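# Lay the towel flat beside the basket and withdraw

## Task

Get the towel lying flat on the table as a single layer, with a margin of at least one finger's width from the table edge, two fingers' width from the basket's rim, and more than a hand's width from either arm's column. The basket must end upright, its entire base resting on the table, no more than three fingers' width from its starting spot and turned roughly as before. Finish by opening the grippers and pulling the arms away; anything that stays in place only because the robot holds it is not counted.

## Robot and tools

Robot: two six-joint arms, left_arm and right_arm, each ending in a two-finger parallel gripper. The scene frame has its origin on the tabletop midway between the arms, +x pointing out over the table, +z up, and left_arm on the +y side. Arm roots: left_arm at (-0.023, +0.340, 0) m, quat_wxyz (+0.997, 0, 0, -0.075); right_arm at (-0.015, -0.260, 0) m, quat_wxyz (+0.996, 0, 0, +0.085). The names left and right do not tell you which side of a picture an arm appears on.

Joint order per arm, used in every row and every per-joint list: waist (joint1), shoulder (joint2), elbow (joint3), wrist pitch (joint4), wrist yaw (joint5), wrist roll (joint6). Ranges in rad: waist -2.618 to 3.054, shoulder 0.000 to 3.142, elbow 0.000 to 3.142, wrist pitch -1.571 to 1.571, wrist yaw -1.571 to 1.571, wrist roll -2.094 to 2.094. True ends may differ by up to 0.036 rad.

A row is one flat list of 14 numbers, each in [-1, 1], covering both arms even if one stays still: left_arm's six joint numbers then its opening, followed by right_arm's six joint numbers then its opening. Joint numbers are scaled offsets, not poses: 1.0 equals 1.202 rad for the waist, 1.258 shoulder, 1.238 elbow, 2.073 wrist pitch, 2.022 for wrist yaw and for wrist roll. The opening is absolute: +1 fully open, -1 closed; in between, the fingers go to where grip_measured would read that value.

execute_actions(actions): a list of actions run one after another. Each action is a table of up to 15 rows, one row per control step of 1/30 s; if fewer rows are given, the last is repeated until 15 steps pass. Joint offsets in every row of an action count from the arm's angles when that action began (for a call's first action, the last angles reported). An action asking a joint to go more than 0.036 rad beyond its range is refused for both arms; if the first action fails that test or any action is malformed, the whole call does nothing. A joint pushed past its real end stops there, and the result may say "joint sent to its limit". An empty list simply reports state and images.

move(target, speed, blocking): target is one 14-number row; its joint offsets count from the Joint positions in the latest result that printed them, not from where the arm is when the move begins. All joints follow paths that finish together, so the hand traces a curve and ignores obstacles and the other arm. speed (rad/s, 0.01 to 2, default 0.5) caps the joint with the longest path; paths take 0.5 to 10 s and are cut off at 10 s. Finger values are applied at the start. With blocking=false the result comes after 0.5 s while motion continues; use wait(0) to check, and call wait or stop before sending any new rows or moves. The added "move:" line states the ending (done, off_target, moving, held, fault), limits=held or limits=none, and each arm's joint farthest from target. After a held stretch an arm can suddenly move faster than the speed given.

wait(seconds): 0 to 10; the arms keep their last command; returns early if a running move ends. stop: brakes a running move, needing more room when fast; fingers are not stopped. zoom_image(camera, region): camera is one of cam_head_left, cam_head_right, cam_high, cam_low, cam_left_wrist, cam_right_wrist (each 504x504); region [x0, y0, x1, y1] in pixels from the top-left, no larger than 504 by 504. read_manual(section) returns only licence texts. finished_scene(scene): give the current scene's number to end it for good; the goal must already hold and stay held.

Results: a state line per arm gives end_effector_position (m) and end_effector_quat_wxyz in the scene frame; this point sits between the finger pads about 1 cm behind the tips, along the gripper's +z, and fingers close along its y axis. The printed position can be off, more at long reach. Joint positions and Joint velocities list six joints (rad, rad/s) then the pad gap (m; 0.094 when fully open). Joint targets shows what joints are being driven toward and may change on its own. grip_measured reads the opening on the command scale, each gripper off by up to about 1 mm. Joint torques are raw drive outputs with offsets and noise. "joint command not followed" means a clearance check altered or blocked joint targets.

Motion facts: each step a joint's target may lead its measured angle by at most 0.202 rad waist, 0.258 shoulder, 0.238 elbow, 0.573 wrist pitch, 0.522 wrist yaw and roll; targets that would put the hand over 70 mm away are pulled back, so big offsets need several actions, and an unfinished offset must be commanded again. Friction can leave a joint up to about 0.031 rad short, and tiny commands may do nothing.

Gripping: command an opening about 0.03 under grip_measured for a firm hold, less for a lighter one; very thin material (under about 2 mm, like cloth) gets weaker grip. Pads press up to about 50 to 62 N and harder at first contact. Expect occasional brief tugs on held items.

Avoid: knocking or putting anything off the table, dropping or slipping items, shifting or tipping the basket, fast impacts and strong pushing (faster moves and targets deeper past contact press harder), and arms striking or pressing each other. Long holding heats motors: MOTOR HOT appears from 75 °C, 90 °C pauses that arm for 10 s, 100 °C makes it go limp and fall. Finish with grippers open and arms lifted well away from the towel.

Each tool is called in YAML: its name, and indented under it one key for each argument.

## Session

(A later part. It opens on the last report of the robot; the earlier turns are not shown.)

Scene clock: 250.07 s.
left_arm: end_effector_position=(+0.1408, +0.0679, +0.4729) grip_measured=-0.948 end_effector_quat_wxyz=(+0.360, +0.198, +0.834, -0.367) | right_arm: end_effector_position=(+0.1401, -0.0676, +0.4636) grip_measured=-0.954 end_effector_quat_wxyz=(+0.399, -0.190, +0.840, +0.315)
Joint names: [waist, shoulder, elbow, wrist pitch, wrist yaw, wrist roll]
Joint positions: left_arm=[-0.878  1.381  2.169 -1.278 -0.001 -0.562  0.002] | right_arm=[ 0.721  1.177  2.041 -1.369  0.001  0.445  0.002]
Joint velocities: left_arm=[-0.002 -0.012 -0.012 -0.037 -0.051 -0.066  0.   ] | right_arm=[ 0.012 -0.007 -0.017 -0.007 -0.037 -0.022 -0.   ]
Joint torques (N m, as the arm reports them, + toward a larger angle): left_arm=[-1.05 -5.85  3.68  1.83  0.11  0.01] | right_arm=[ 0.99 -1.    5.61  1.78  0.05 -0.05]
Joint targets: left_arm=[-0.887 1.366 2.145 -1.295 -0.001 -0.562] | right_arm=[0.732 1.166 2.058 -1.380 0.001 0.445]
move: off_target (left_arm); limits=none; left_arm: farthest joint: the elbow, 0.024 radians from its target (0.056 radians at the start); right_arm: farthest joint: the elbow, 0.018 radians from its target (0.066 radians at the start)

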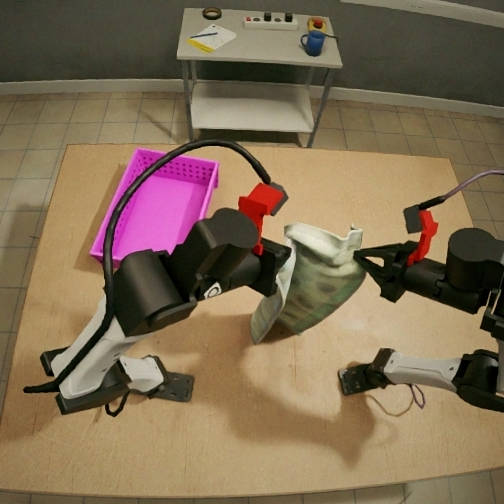

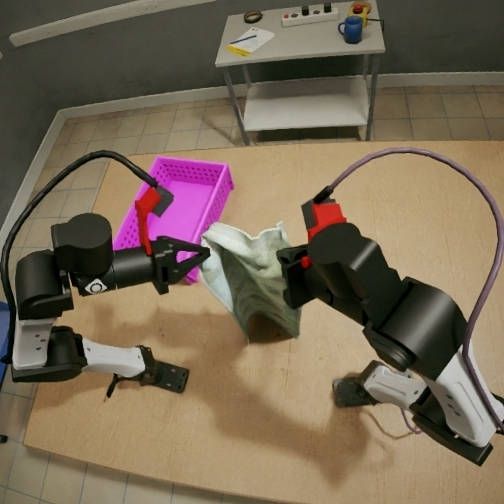

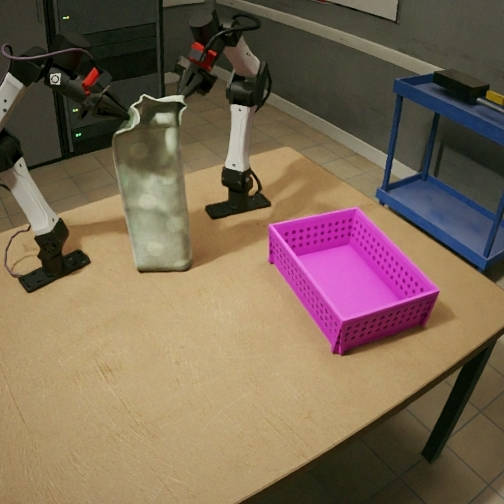

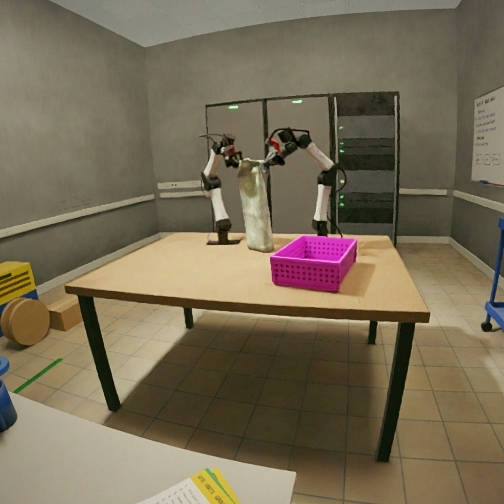

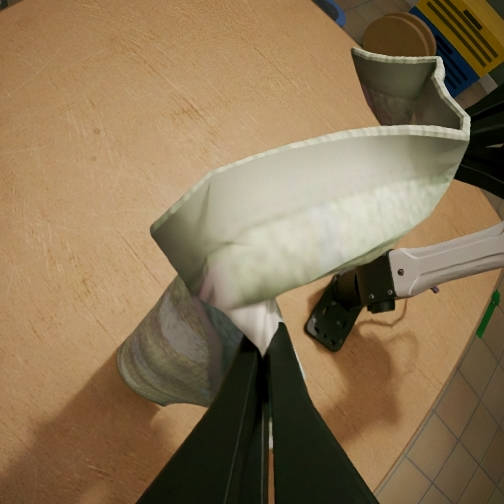

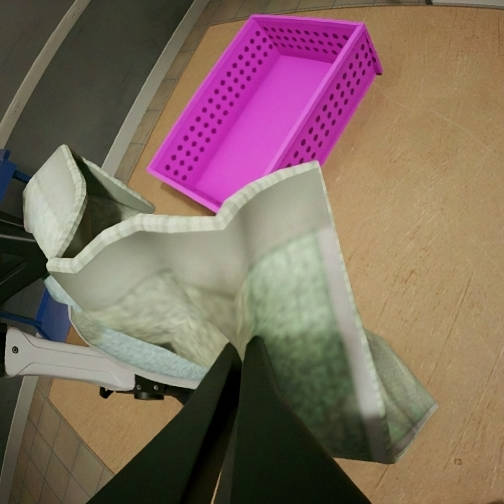

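move:
  target: [0,0,0,0,0,0.38,-1,0,0,0,0,0,0,-1]
  speed: 0.6

Scene clock: 254.33 s.
left_arm: end_effector_position=(+0.1407, +0.0680, +0.4727) grip_measured=-0.948 end_effector_quat_wxyz=(+0.470, +0.492, +0.702, -0.208) | right_arm: end_effector_position=(+0.1400, -0.0676, +0.4634) grip_measured=-0.954 end_effector_quat_wxyz=(+0.399, -0.190, +0.840, +0.314)
Joint names: [waist, shoulder, elbow, wrist pitch, wrist yaw, wrist roll]
Joint positions: left_arm=[-0.878  1.381  2.169 -1.279 -0.001  0.194  0.002] | right_arm=[ 0.721  1.177  2.041 -1.37   0.001  0.445  0.002]
Joint velocities: left_arm=[-0.007  0.002 -0.017 -0.066 -0.095 -0.081  0.   ] | right_arm=[-0.017  0.002  0.007  0.022  0.022 -0.037 -0.001]
Joint torques (N m, as the arm reports them, + toward a larger angle): left_arm=[-0.14 -4.52  5.61  1.97  0.15  0.07] | right_arm=[ 0.15 -0.26  4.37  1.88  0.05 -0.05]
Joint targets: left_arm=[-0.878 1.381 2.169 -1.278 -0.001 0.206] | right_arm=[0.721 1.177 2.041 -1.369 0.001 0.445]
move: done; limits=none; left_arm: farthest joint: the wrist roll, 0.012 radians from its target (0.769 radians at the start); right_arm: farthest joint: the wrist pitch, 0.001 radians from its target (0.001 radians at the start)

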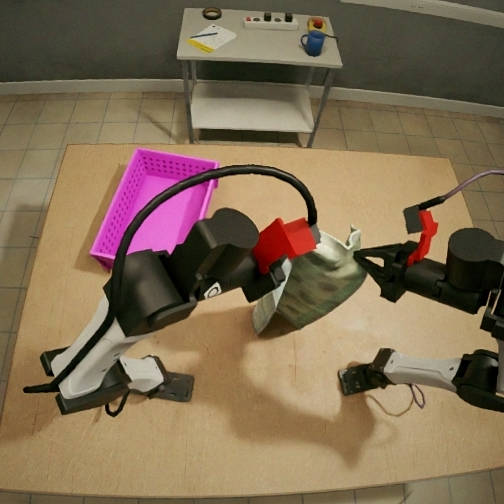

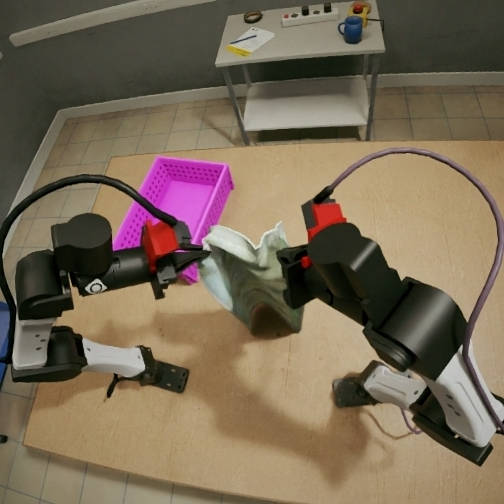

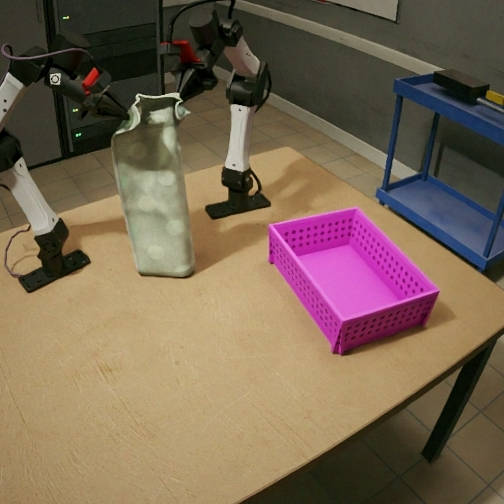

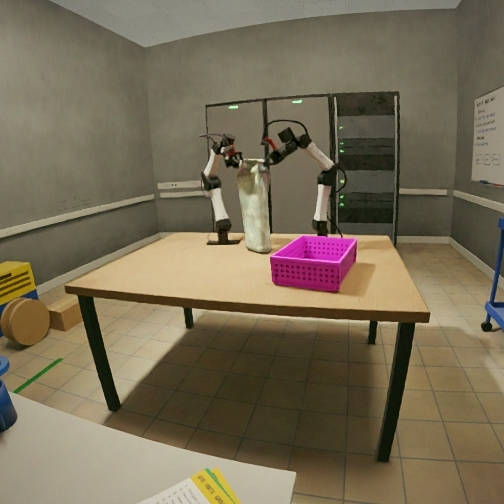

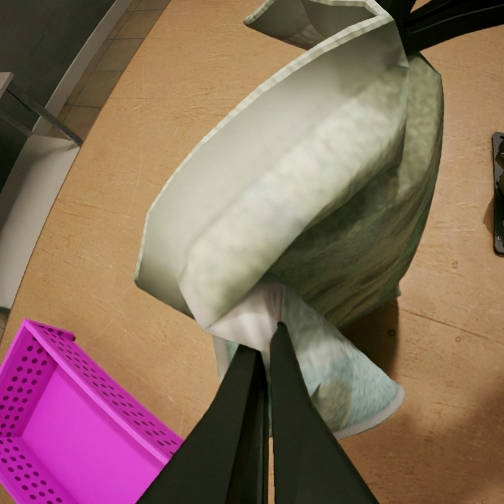

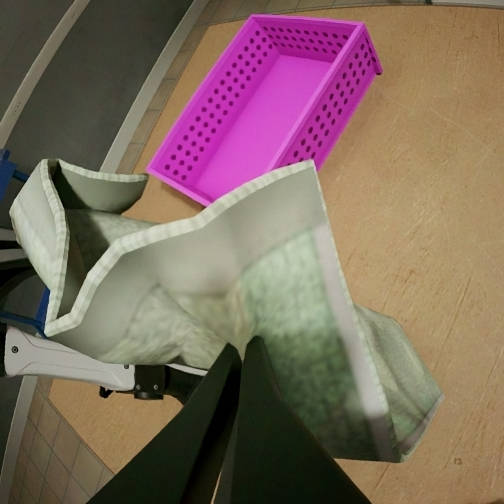

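move:
  target: [0.17,0,-0.272,0.103,0,0,-1,-0.182,0,-0.28,0.121,0,0,-1]
  speed: 0.3

Scene clock: 257.10 s.
left_arm: end_effector_position=(+0.2209, +0.0711, +0.3971) grip_measured=-0.948 end_effector_quat_wxyz=(+0.440, +0.436, +0.772, -0.145) | right_arm: end_effector_position=(+0.2181, -0.0700, +0.3928) grip_measured=-0.954 end_effector_quat_wxyz=(+0.391, -0.105, +0.880, +0.247)
Joint names: [waist, shoulder, elbow, wrist pitch, wrist yaw, wrist roll]
Joint positions: left_arm=[-0.683  1.381  1.853 -1.08  -0.001  0.195  0.002] | right_arm=[ 0.513  1.177  1.709 -1.141  0.001  0.445  0.002]
Joint velocities: left_arm=[ 0.002  0.002 -0.012 -0.037 -0.037  0.022 -0.001] | right_arm=[ 0.002 -0.002 -0.002 -0.037  0.037 -0.007 -0.   ]
Joint torques (N m, as the arm reports them, + toward a larger angle): left_arm=[ 0.57 -6.27  5.4   1.97  0.12 -0.07] | right_arm=[-0.65 -1.67  4.74  1.98  0.06 -0.05]
Joint targets: left_arm=[-0.674 1.381 1.832 -1.065 -0.001 0.194] | right_arm=[0.503 1.177 1.694 -1.119 0.001 0.445]
move: off_target (left_arm, right_arm); limits=none; left_arm: farthest joint: the elbow, 0.021 radians from its target (0.337 radians at the start); right_arm: farthest joint: the wrist pitch, 0.022 radians from its target (0.251 radians at the start)

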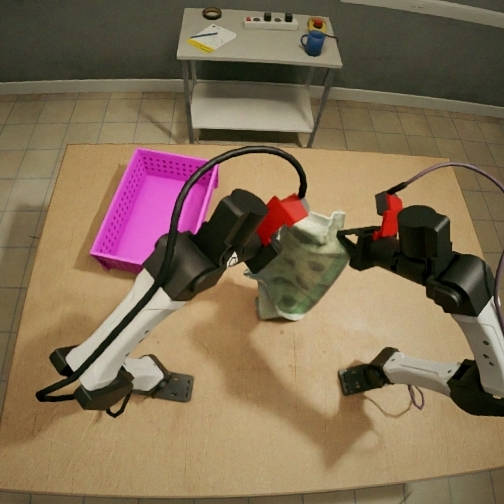

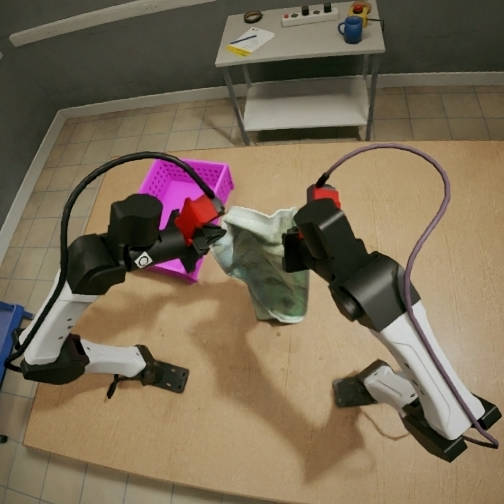

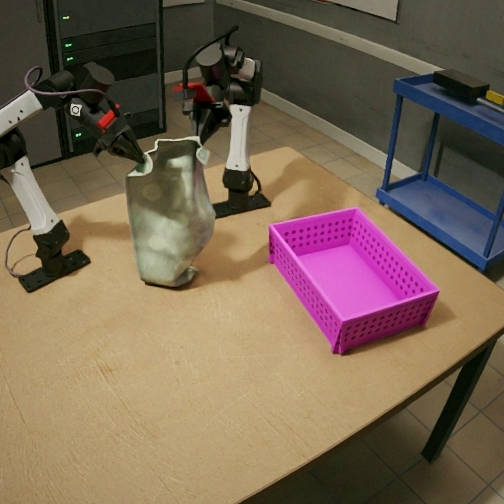

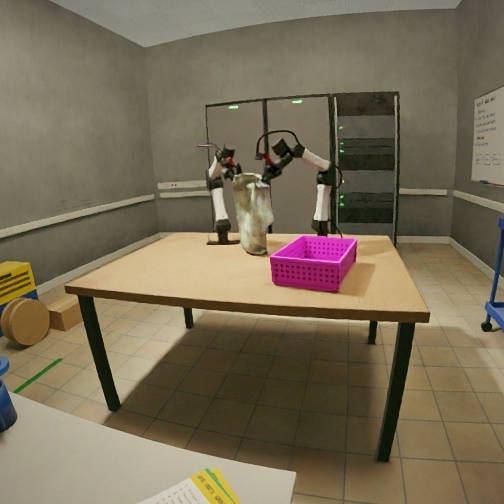

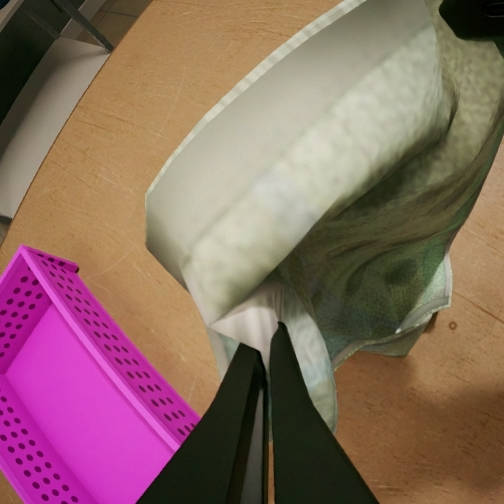

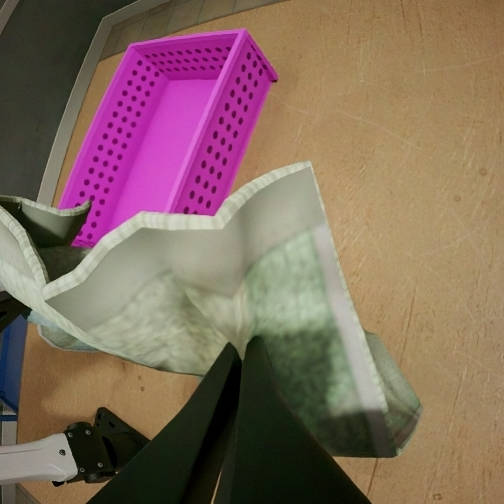

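move:
  target: [0.158,0.268,0.228,-0.022,0,0,-1,-0.161,0.258,0.147,0.038,0,0,-1]
  speed: 0.3

Scene clock: 260.27 s.
left_arm: end_effector_position=(+0.3300, +0.0702, +0.3708) grip_measured=-0.948 end_effector_quat_wxyz=(+0.413, +0.372, +0.825, -0.096) | right_arm: end_effector_position=(+0.3295, -0.0724, +0.3616) grip_measured=-0.954 end_effector_quat_wxyz=(+0.372, -0.024, +0.909, +0.189)
Joint names: [waist, shoulder, elbow, wrist pitch, wrist yaw, wrist roll]
Joint positions: left_arm=[-0.502  1.702  2.113 -1.105 -0.001  0.195  0.002] | right_arm=[ 0.328  1.494  1.868 -1.083  0.001  0.445  0.002]
Joint velocities: left_arm=[ 0.007  0.012  0.002  0.051 -0.007 -0.022  0.001] | right_arm=[ 0.002  0.002  0.012 -0.081 -0.022 -0.022 -0.001]
Joint torques (N m, as the arm reports them, + toward a larger angle): left_arm=[ 0.42 -9.    9.21  1.58  0.14 -0.05] | right_arm=[-0.56 -4.39  8.14  1.89  0.06 -0.04]
Joint targets: left_arm=[-0.494 1.718 2.136 -1.126 -0.001 0.195] | right_arm=[0.319 1.501 1.891 -1.062 0.001 0.445]
move: off_target (left_arm, right_arm); limits=none; left_arm: farthest joint: the elbow, 0.022 radians from its target (0.282 radians at the start); right_arm: farthest joint: the elbow, 0.023 radians from its target (0.182 radians at the start)

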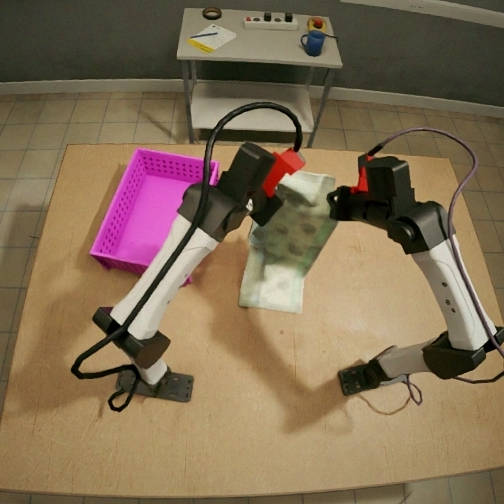

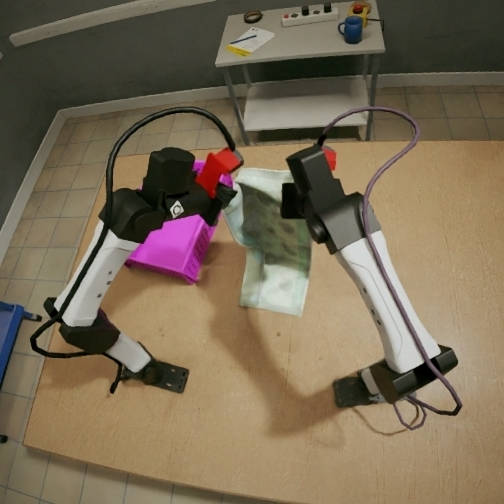

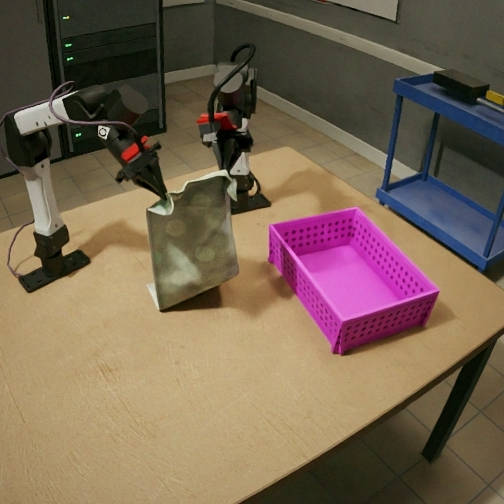

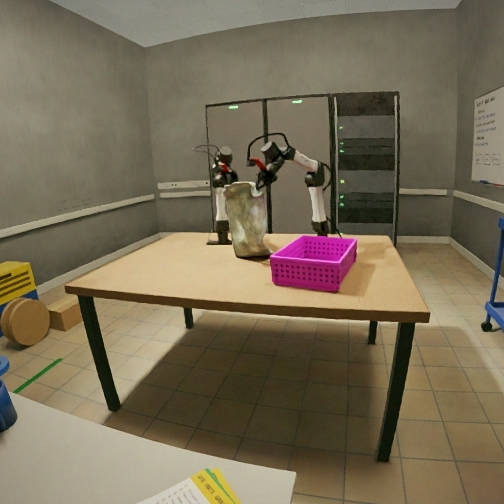

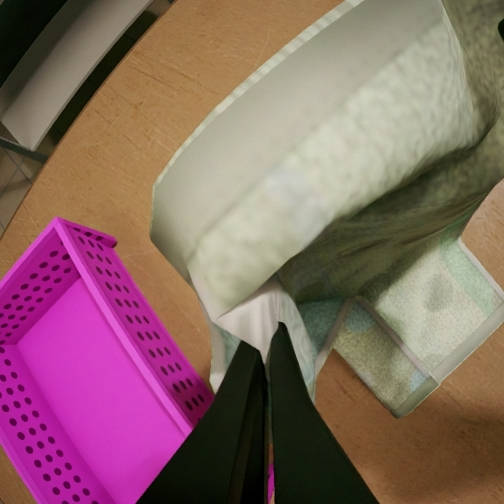

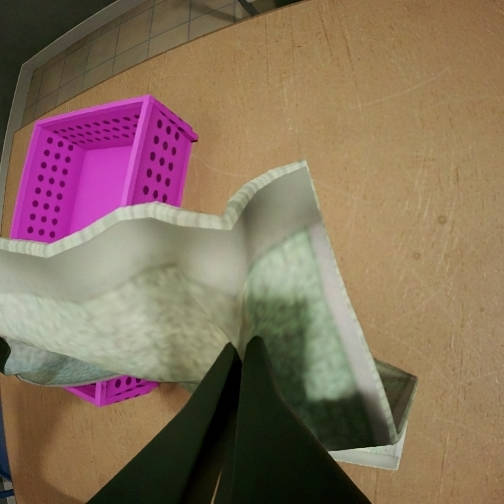

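move:
  target: [-0.191,-0.224,0.034,-0.057,0,0,-1,0.196,-0.173,0.2,-0.116,0,0,-1]
  speed: 0.3

Scene clock: 265.23 s.
left_arm: end_effector_position=(+0.1984, +0.0760, +0.4651) grip_measured=-0.948 end_effector_quat_wxyz=(+0.485, +0.436, +0.738, -0.171) | right_arm: end_effector_position=(+0.1972, -0.0721, +0.4698) grip_measured=-0.954 end_effector_quat_wxyz=(+0.427, -0.119, +0.851, +0.282)
Joint names: [waist, shoulder, elbow, wrist pitch, wrist yaw, wrist roll]
Joint positions: left_arm=[-0.722  1.426  2.142 -1.206 -0.001  0.195  0.002] | right_arm=[ 0.554  1.28   2.102 -1.317  0.001  0.445  0.002]
Joint velocities: left_arm=[ 0.012  0.002  0.007  0.037  0.022  0.022 -0.001] | right_arm=[-0.017  0.002 -0.007  0.022 -0.037 -0.037 -0.   ]
Joint torques (N m, as the arm reports them, + toward a larger angle): left_arm=[-0.99 -6.08  7.1   1.81  0.13 -0.04] | right_arm=[ 0.98 -1.51  5.66  1.82  0.05 -0.05]
Joint targets: left_arm=[-0.731 1.420 2.155 -1.224 -0.001 0.195] | right_arm=[0.564 1.277 2.115 -1.324 0.001 0.445]
move: done; limits=none; left_arm: farthest joint: the wrist pitch, 0.018 radians from its target (0.118 radians at the start); right_arm: farthest joint: the elbow, 0.014 radians from its target (0.248 radians at the start)

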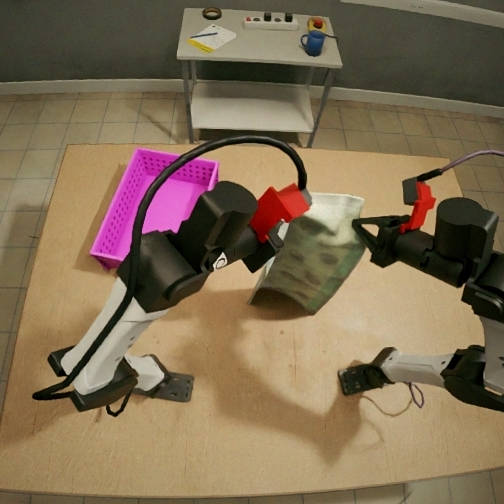

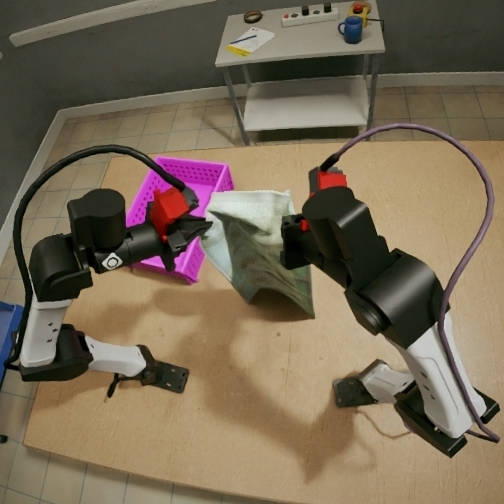

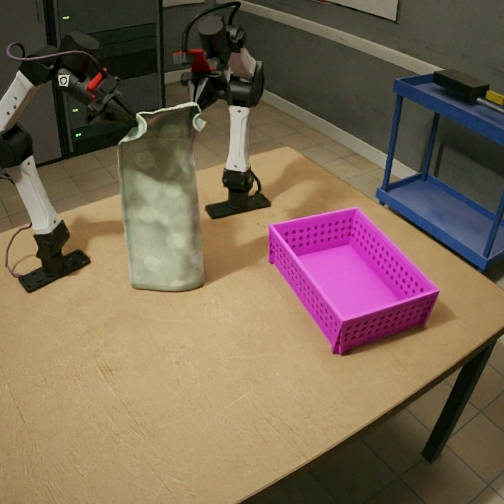

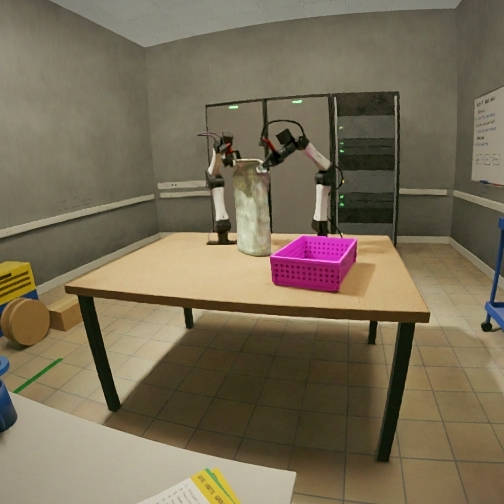

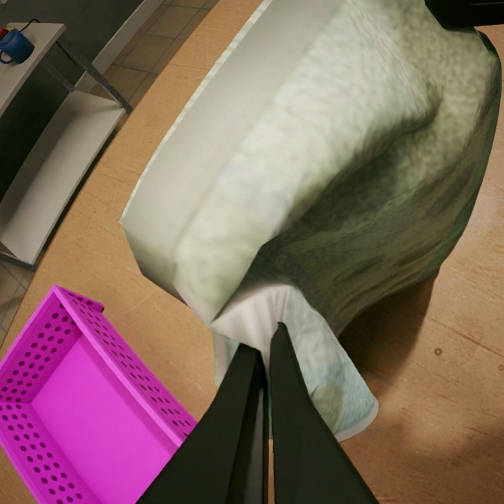

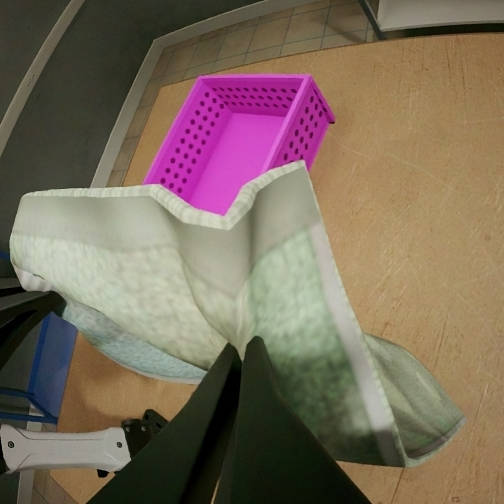

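move:
  target: [0.116,0.129,-0.047,0.067,0,0,-1,-0.167,0.068,-0.135,0.093,0,0,-1]
  speed: 0.15

Scene clock: 268.07 s.
left_arm: end_effector_position=(+0.2794, +0.0621, +0.4259) grip_measured=-0.948 end_effector_quat_wxyz=(+0.472, +0.394, +0.778, -0.132) | right_arm: end_effector_position=(+0.2794, -0.0859, +0.4282) grip_measured=-0.954 end_effector_quat_wxyz=(+0.429, -0.038, +0.873, +0.228)
Joint names: [waist, shoulder, elbow, wrist pitch, wrist yaw, wrist roll]
Joint positions: left_arm=[-0.592  1.571  2.104 -1.08  -0.001  0.195  0.002] | right_arm=[ 0.363  1.356  1.949 -1.149  0.001  0.445  0.002]
Joint velocities: left_arm=[-0.022 -0.002  0.007 -0.022 -0.007 -0.007  0.001] | right_arm=[ 0.007  0.002 -0.017 -0.022  0.007 -0.022  0.001]
Joint torques (N m, as the arm reports them, + toward a larger angle): left_arm=[ 0.65 -6.68  5.17  2.08  0.15 -0.04] | right_arm=[-0.65 -2.34  4.53  2.06  0.04 -0.05]
Joint targets: left_arm=[-0.583 1.588 2.084 -1.066 -0.001 0.195] | right_arm=[0.353 1.366 1.934 -1.124 0.001 0.445]
move: off_target (left_arm, right_arm); limits=none; left_arm: farthest joint: the elbow, 0.021 radians from its target (0.058 radians at the start); right_arm: farthest joint: the wrist pitch, 0.025 radians from its target (0.193 radians at the start)

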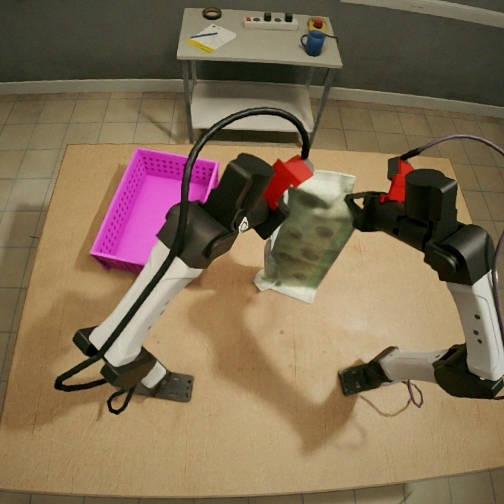

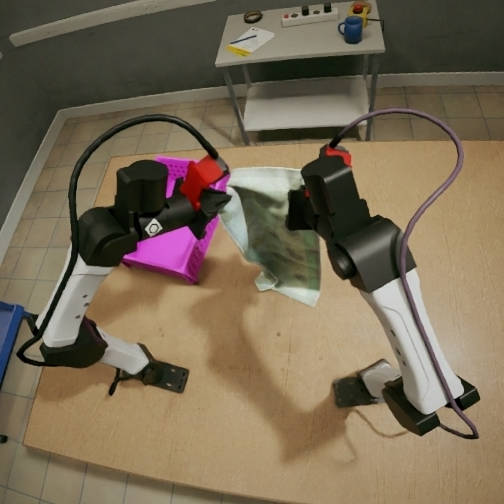

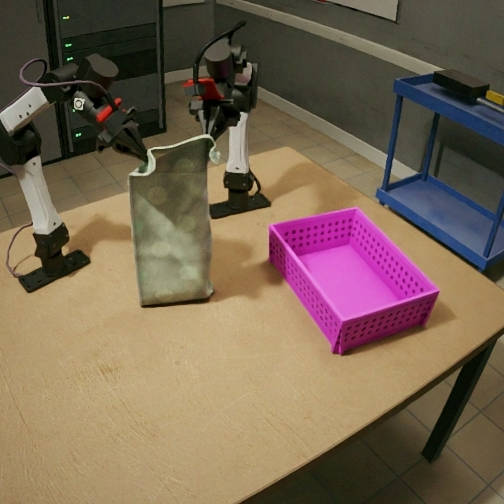

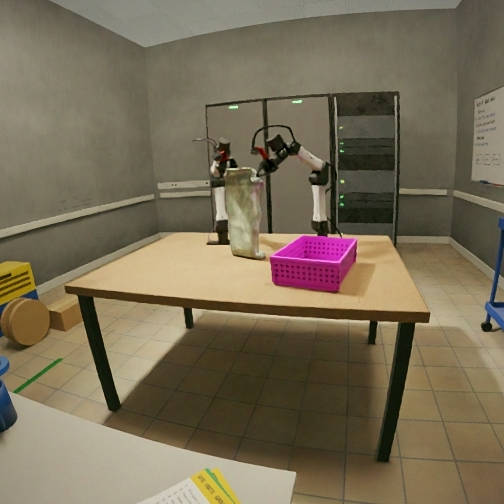

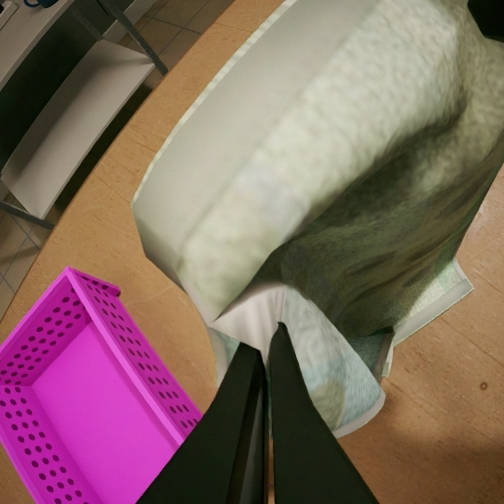

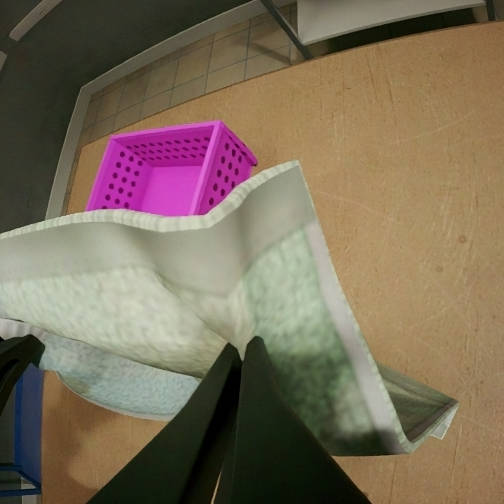

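zoom_image:
  camera: "cam_head_right"
  region: [190, 150, 350, 320]

Region (190, 150, 350, 320) of cam_head_right's 504x504 image, scaled by 2.965, with more detail than that image has; it fills the left 474 columns of this view, and the rest is white.

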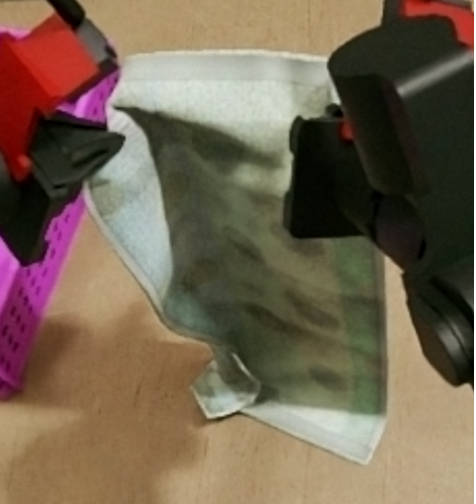

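move:
  target: [0,0,0.075,0,0,0.26,-1,0,0,0.078,0,0,0,-1]
  speed: 0.4

Scene clock: 272.47 s.
left_arm: end_effector_position=(+0.2759, +0.0652, +0.4547) grip_measured=-0.948 end_effector_quat_wxyz=(+0.522, +0.566, +0.638, -0.009) | right_arm: end_effector_position=(+0.2747, -0.0887, +0.4567) grip_measured=-0.954 end_effector_quat_wxyz=(+0.458, -0.037, +0.854, +0.243)
Joint names: [waist, shoulder, elbow, wrist pitch, wrist yaw, wrist roll]
Joint positions: left_arm=[-0.592  1.571  2.178 -1.08  -0.001  0.709  0.002] | right_arm=[ 0.363  1.356  2.025 -1.15   0.001  0.445  0.002]
Joint velocities: left_arm=[-0.002  0.007  0.002 -0.037 -0.022 -0.066  0.001] | right_arm=[-0.002 -0.007 -0.007 -0.007  0.051 -0.037  0.   ]
Joint torques (N m, as the arm reports them, + toward a larger angle): left_arm=[-0.32 -7.95  8.02  1.94  0.15  0.06] | right_arm=[ 0.15 -2.68  6.87  1.9   0.05 -0.06]
Joint targets: left_arm=[-0.592 1.571 2.197 -1.080 -0.001 0.721] | right_arm=[0.363 1.356 2.046 -1.149 0.001 0.445]
move: done; limits=none; left_arm: farthest joint: the elbow, 0.018 radians from its target (0.092 radians at the start); right_arm: farthest joint: the elbow, 0.020 radians from its target (0.097 radians at the start)

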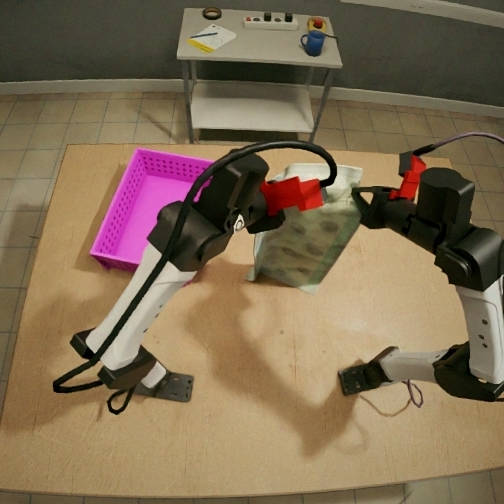

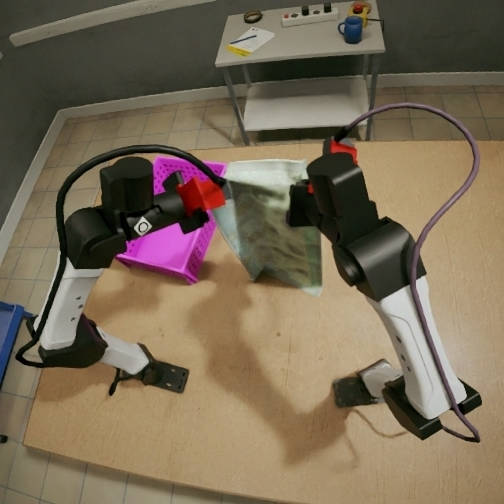

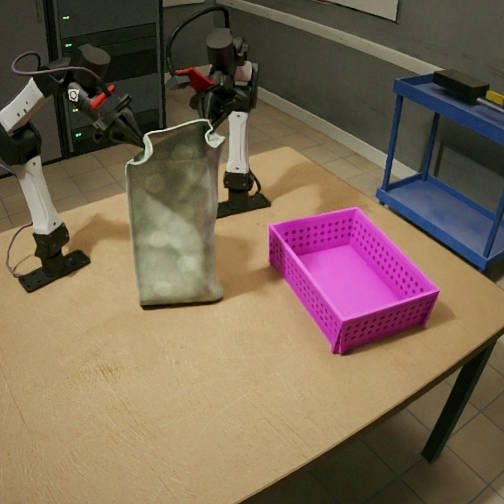

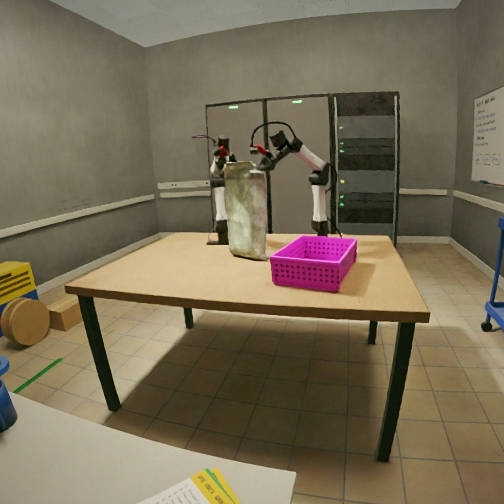

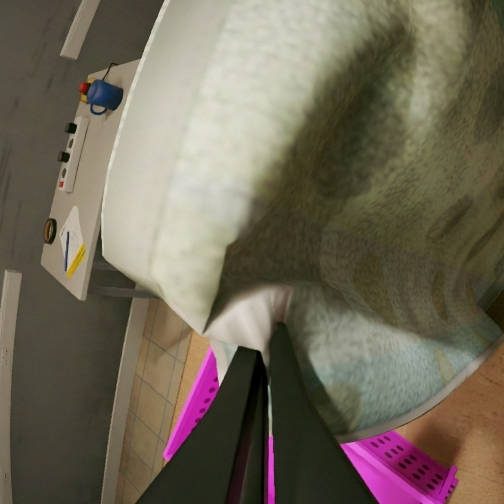

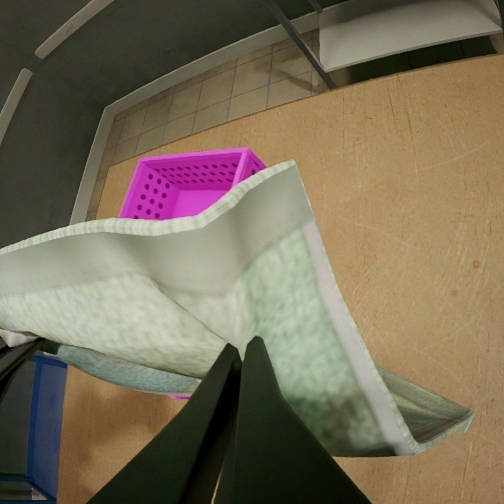

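zoom_image:
  camera: "cam_head_left"
  region: [220, 150, 380, 310]

Region (220, 150, 380, 310) of cam_head_left's 504x504 image, scaled by 3.150, with more detail than that image has.

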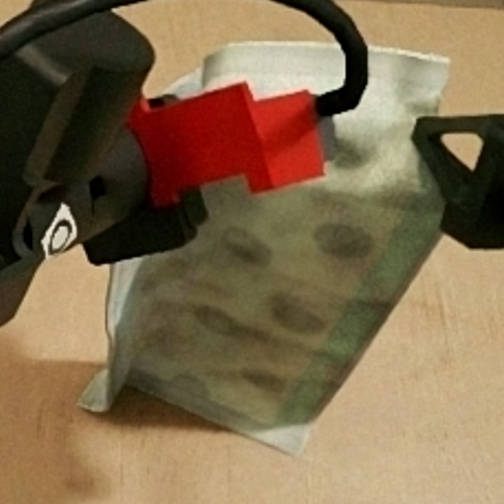

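move:
  target: [-0.134,-0.188,-0.06,-0.105,0,0.05,-1,0.265,-0.073,0.082,-0.095,0,0,-1]
  speed: 0.25

Scene clock: 275.83 s.
left_arm: end_effector_position=(+0.1709, +0.0984, +0.4683) grip_measured=-0.948 end_effector_quat_wxyz=(+0.510, +0.644, +0.570, -0.024) | right_arm: end_effector_position=(+0.1708, -0.0518, +0.4677) grip_measured=-0.954 end_effector_quat_wxyz=(+0.405, -0.169, +0.846, +0.303)
Joint names: [waist, shoulder, elbow, wrist pitch, wrist yaw, wrist roll]
Joint positions: left_arm=[-0.744  1.349  2.129 -1.279 -0.001  0.8    0.002] | right_arm=[ 0.671  1.277  2.108 -1.34   0.001  0.445  0.002]
Joint velocities: left_arm=[-0.017  0.007 -0.012 -0.022 -0.066 -0.051  0.001] | right_arm=[-0.002 -0.017 -0.017  0.022 -0.051  0.037 -0.   ]
Joint torques (N m, as the arm reports them, + toward a larger angle): left_arm=[-1.05 -5.35  3.45  1.82  0.16  0.06] | right_arm=[ 0.98 -2.1   5.93  1.82  0.05 -0.05]
Joint targets: left_arm=[-0.754 1.335 2.104 -1.298 -0.001 0.811] | right_arm=[0.682 1.264 2.127 -1.347 0.001 0.445]
move: off_target (left_arm); limits=none; left_arm: farthest joint: the elbow, 0.025 radians from its target (0.075 radians at the start); right_arm: farthest joint: the elbow, 0.019 radians from its target (0.101 radians at the start)

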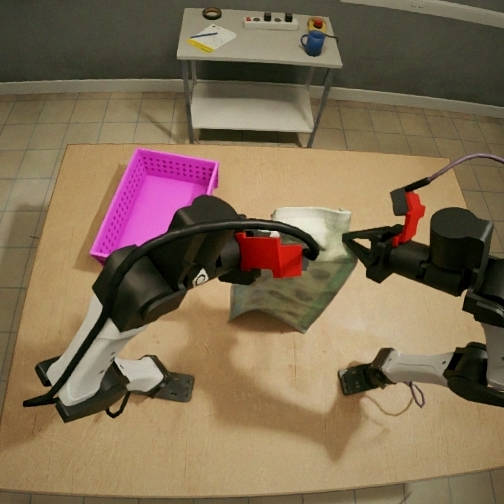

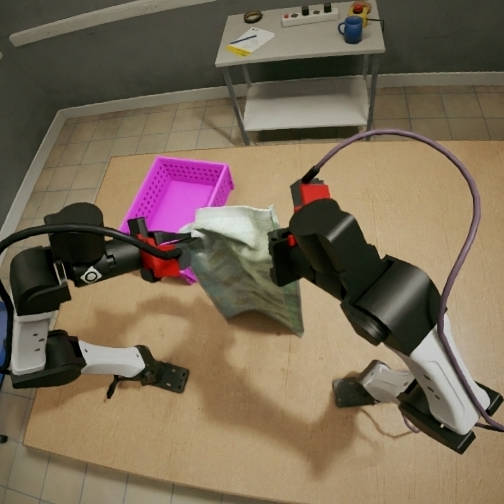

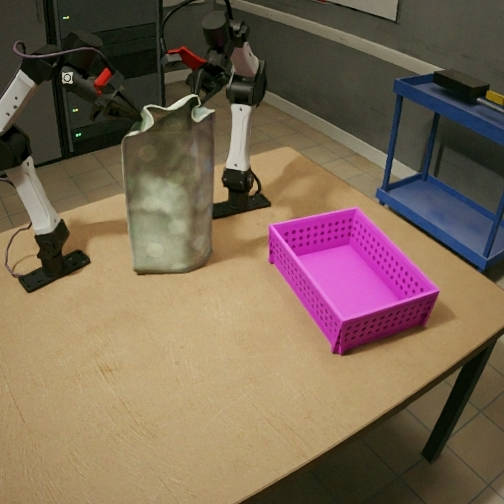

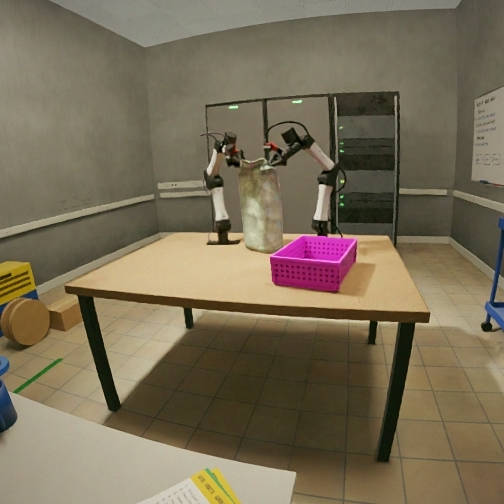

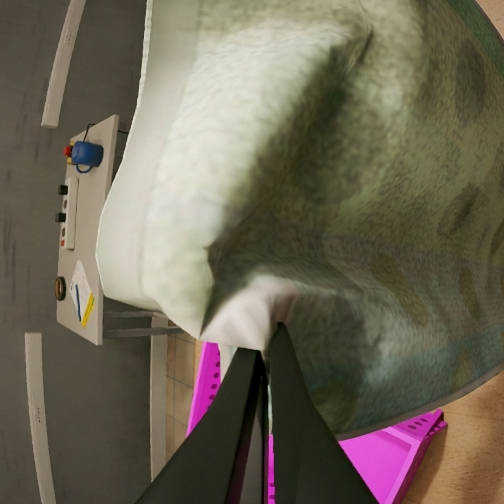

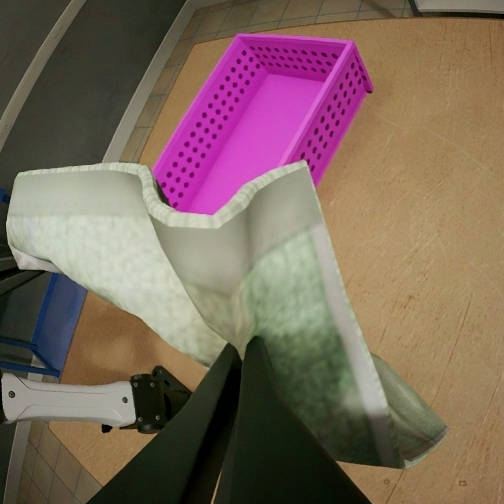

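move:
  target: [0.126,0.06,-0.198,0.119,0,0,-1,-0.184,-0.02,-0.254,0.128,0,0,-1]
  speed: 0.2

Scene clock: 279.03 s.
left_arm: end_effector_position=(+0.2493, +0.0849, +0.4158) grip_measured=-0.948 end_effector_quat_wxyz=(+0.489, +0.611, +0.622, +0.012) | right_arm: end_effector_position=(+0.2508, -0.0658, +0.4124) grip_measured=-0.954 end_effector_quat_wxyz=(+0.416, -0.080, +0.871, +0.248)
Joint names: [waist, shoulder, elbow, wrist pitch, wrist yaw, wrist roll]
Joint positions: left_arm=[-0.602  1.406  1.905 -1.047 -0.001  0.8    0.002] | right_arm=[ 0.46   1.269  1.809 -1.099  0.001  0.445  0.002]
Joint velocities: left_arm=[ 0.007  0.002 -0.007  0.007 -0.007  0.081  0.001] | right_arm=[ 0.007 -0.007  0.007  0.022 -0.066 -0.007 -0.   ]
Joint torques (N m, as the arm reports them, + toward a larger angle): left_arm=[ 0.59 -4.94  5.24  1.93  0.17 -0.07] | right_arm=[-0.65 -3.63  4.7   2.02  0.05 -0.05]
Joint targets: left_arm=[-0.592 1.424 1.884 -1.033 -0.001 0.800] | right_arm=[0.450 1.253 1.793 -1.075 0.001 0.445]
move: off_target (left_arm, right_arm); limits=none; left_arm: farthest joint: the elbow, 0.021 radians from its target (0.245 radians at the start); right_arm: farthest joint: the wrist pitch, 0.024 radians from its target (0.266 radians at the start)

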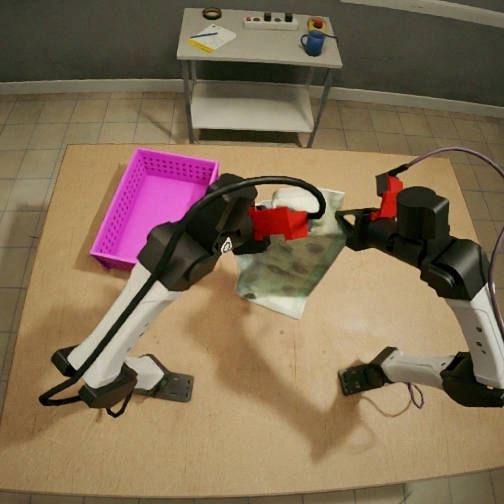

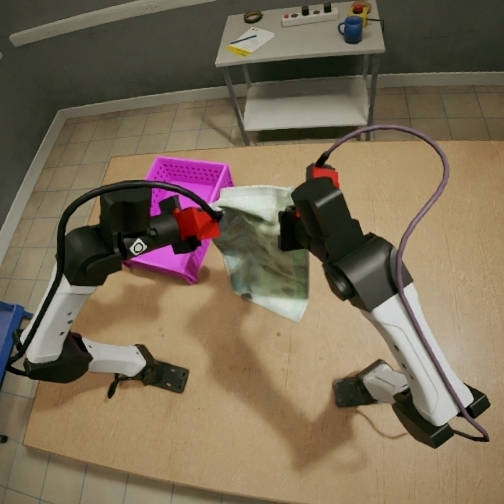

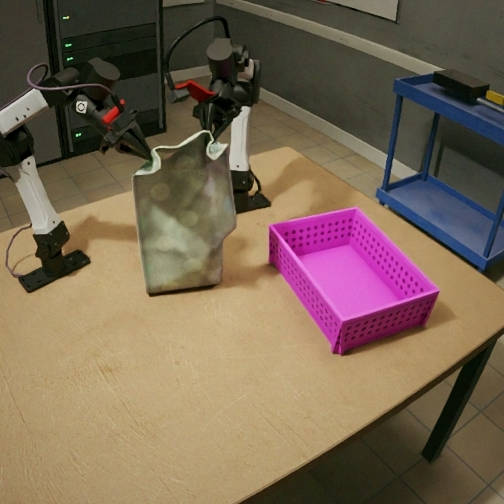

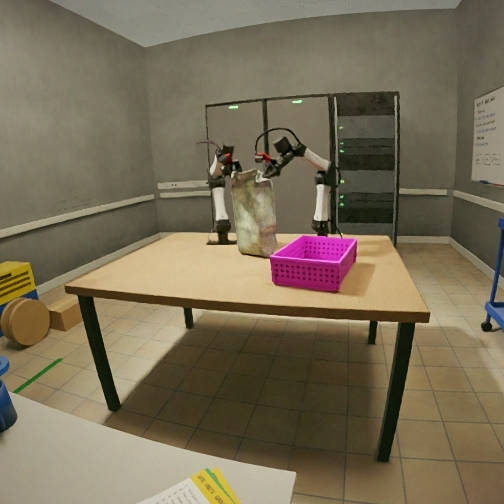

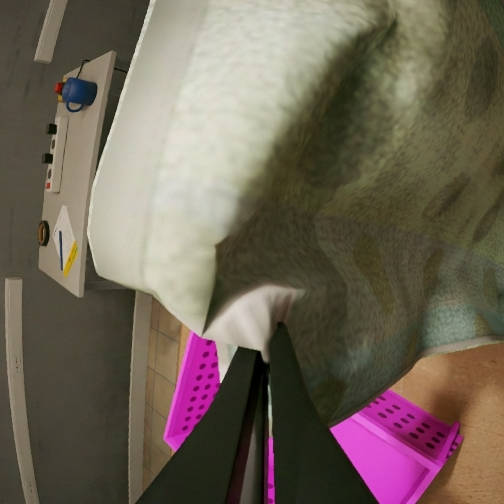

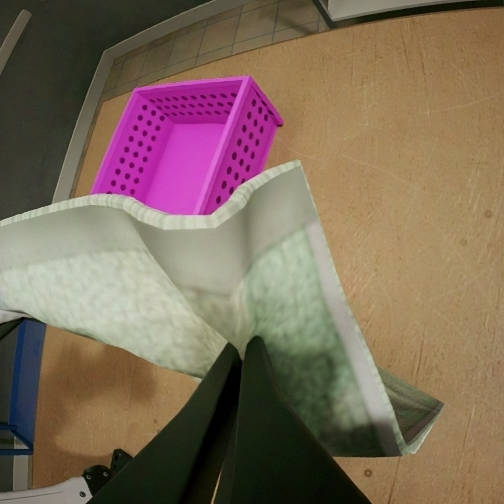

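zoom_image:
  camera: "cam_head_right"
  region: [200, 220, 320, 340]

Region (200, 220, 320, 340) of cam_head_right's 504x504 image, scaled by 4.200, with more detail than that image has.

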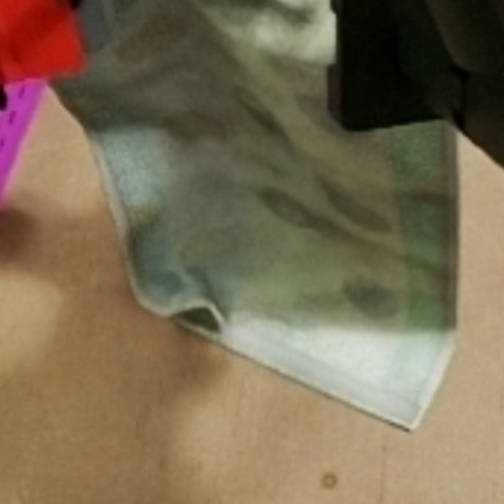

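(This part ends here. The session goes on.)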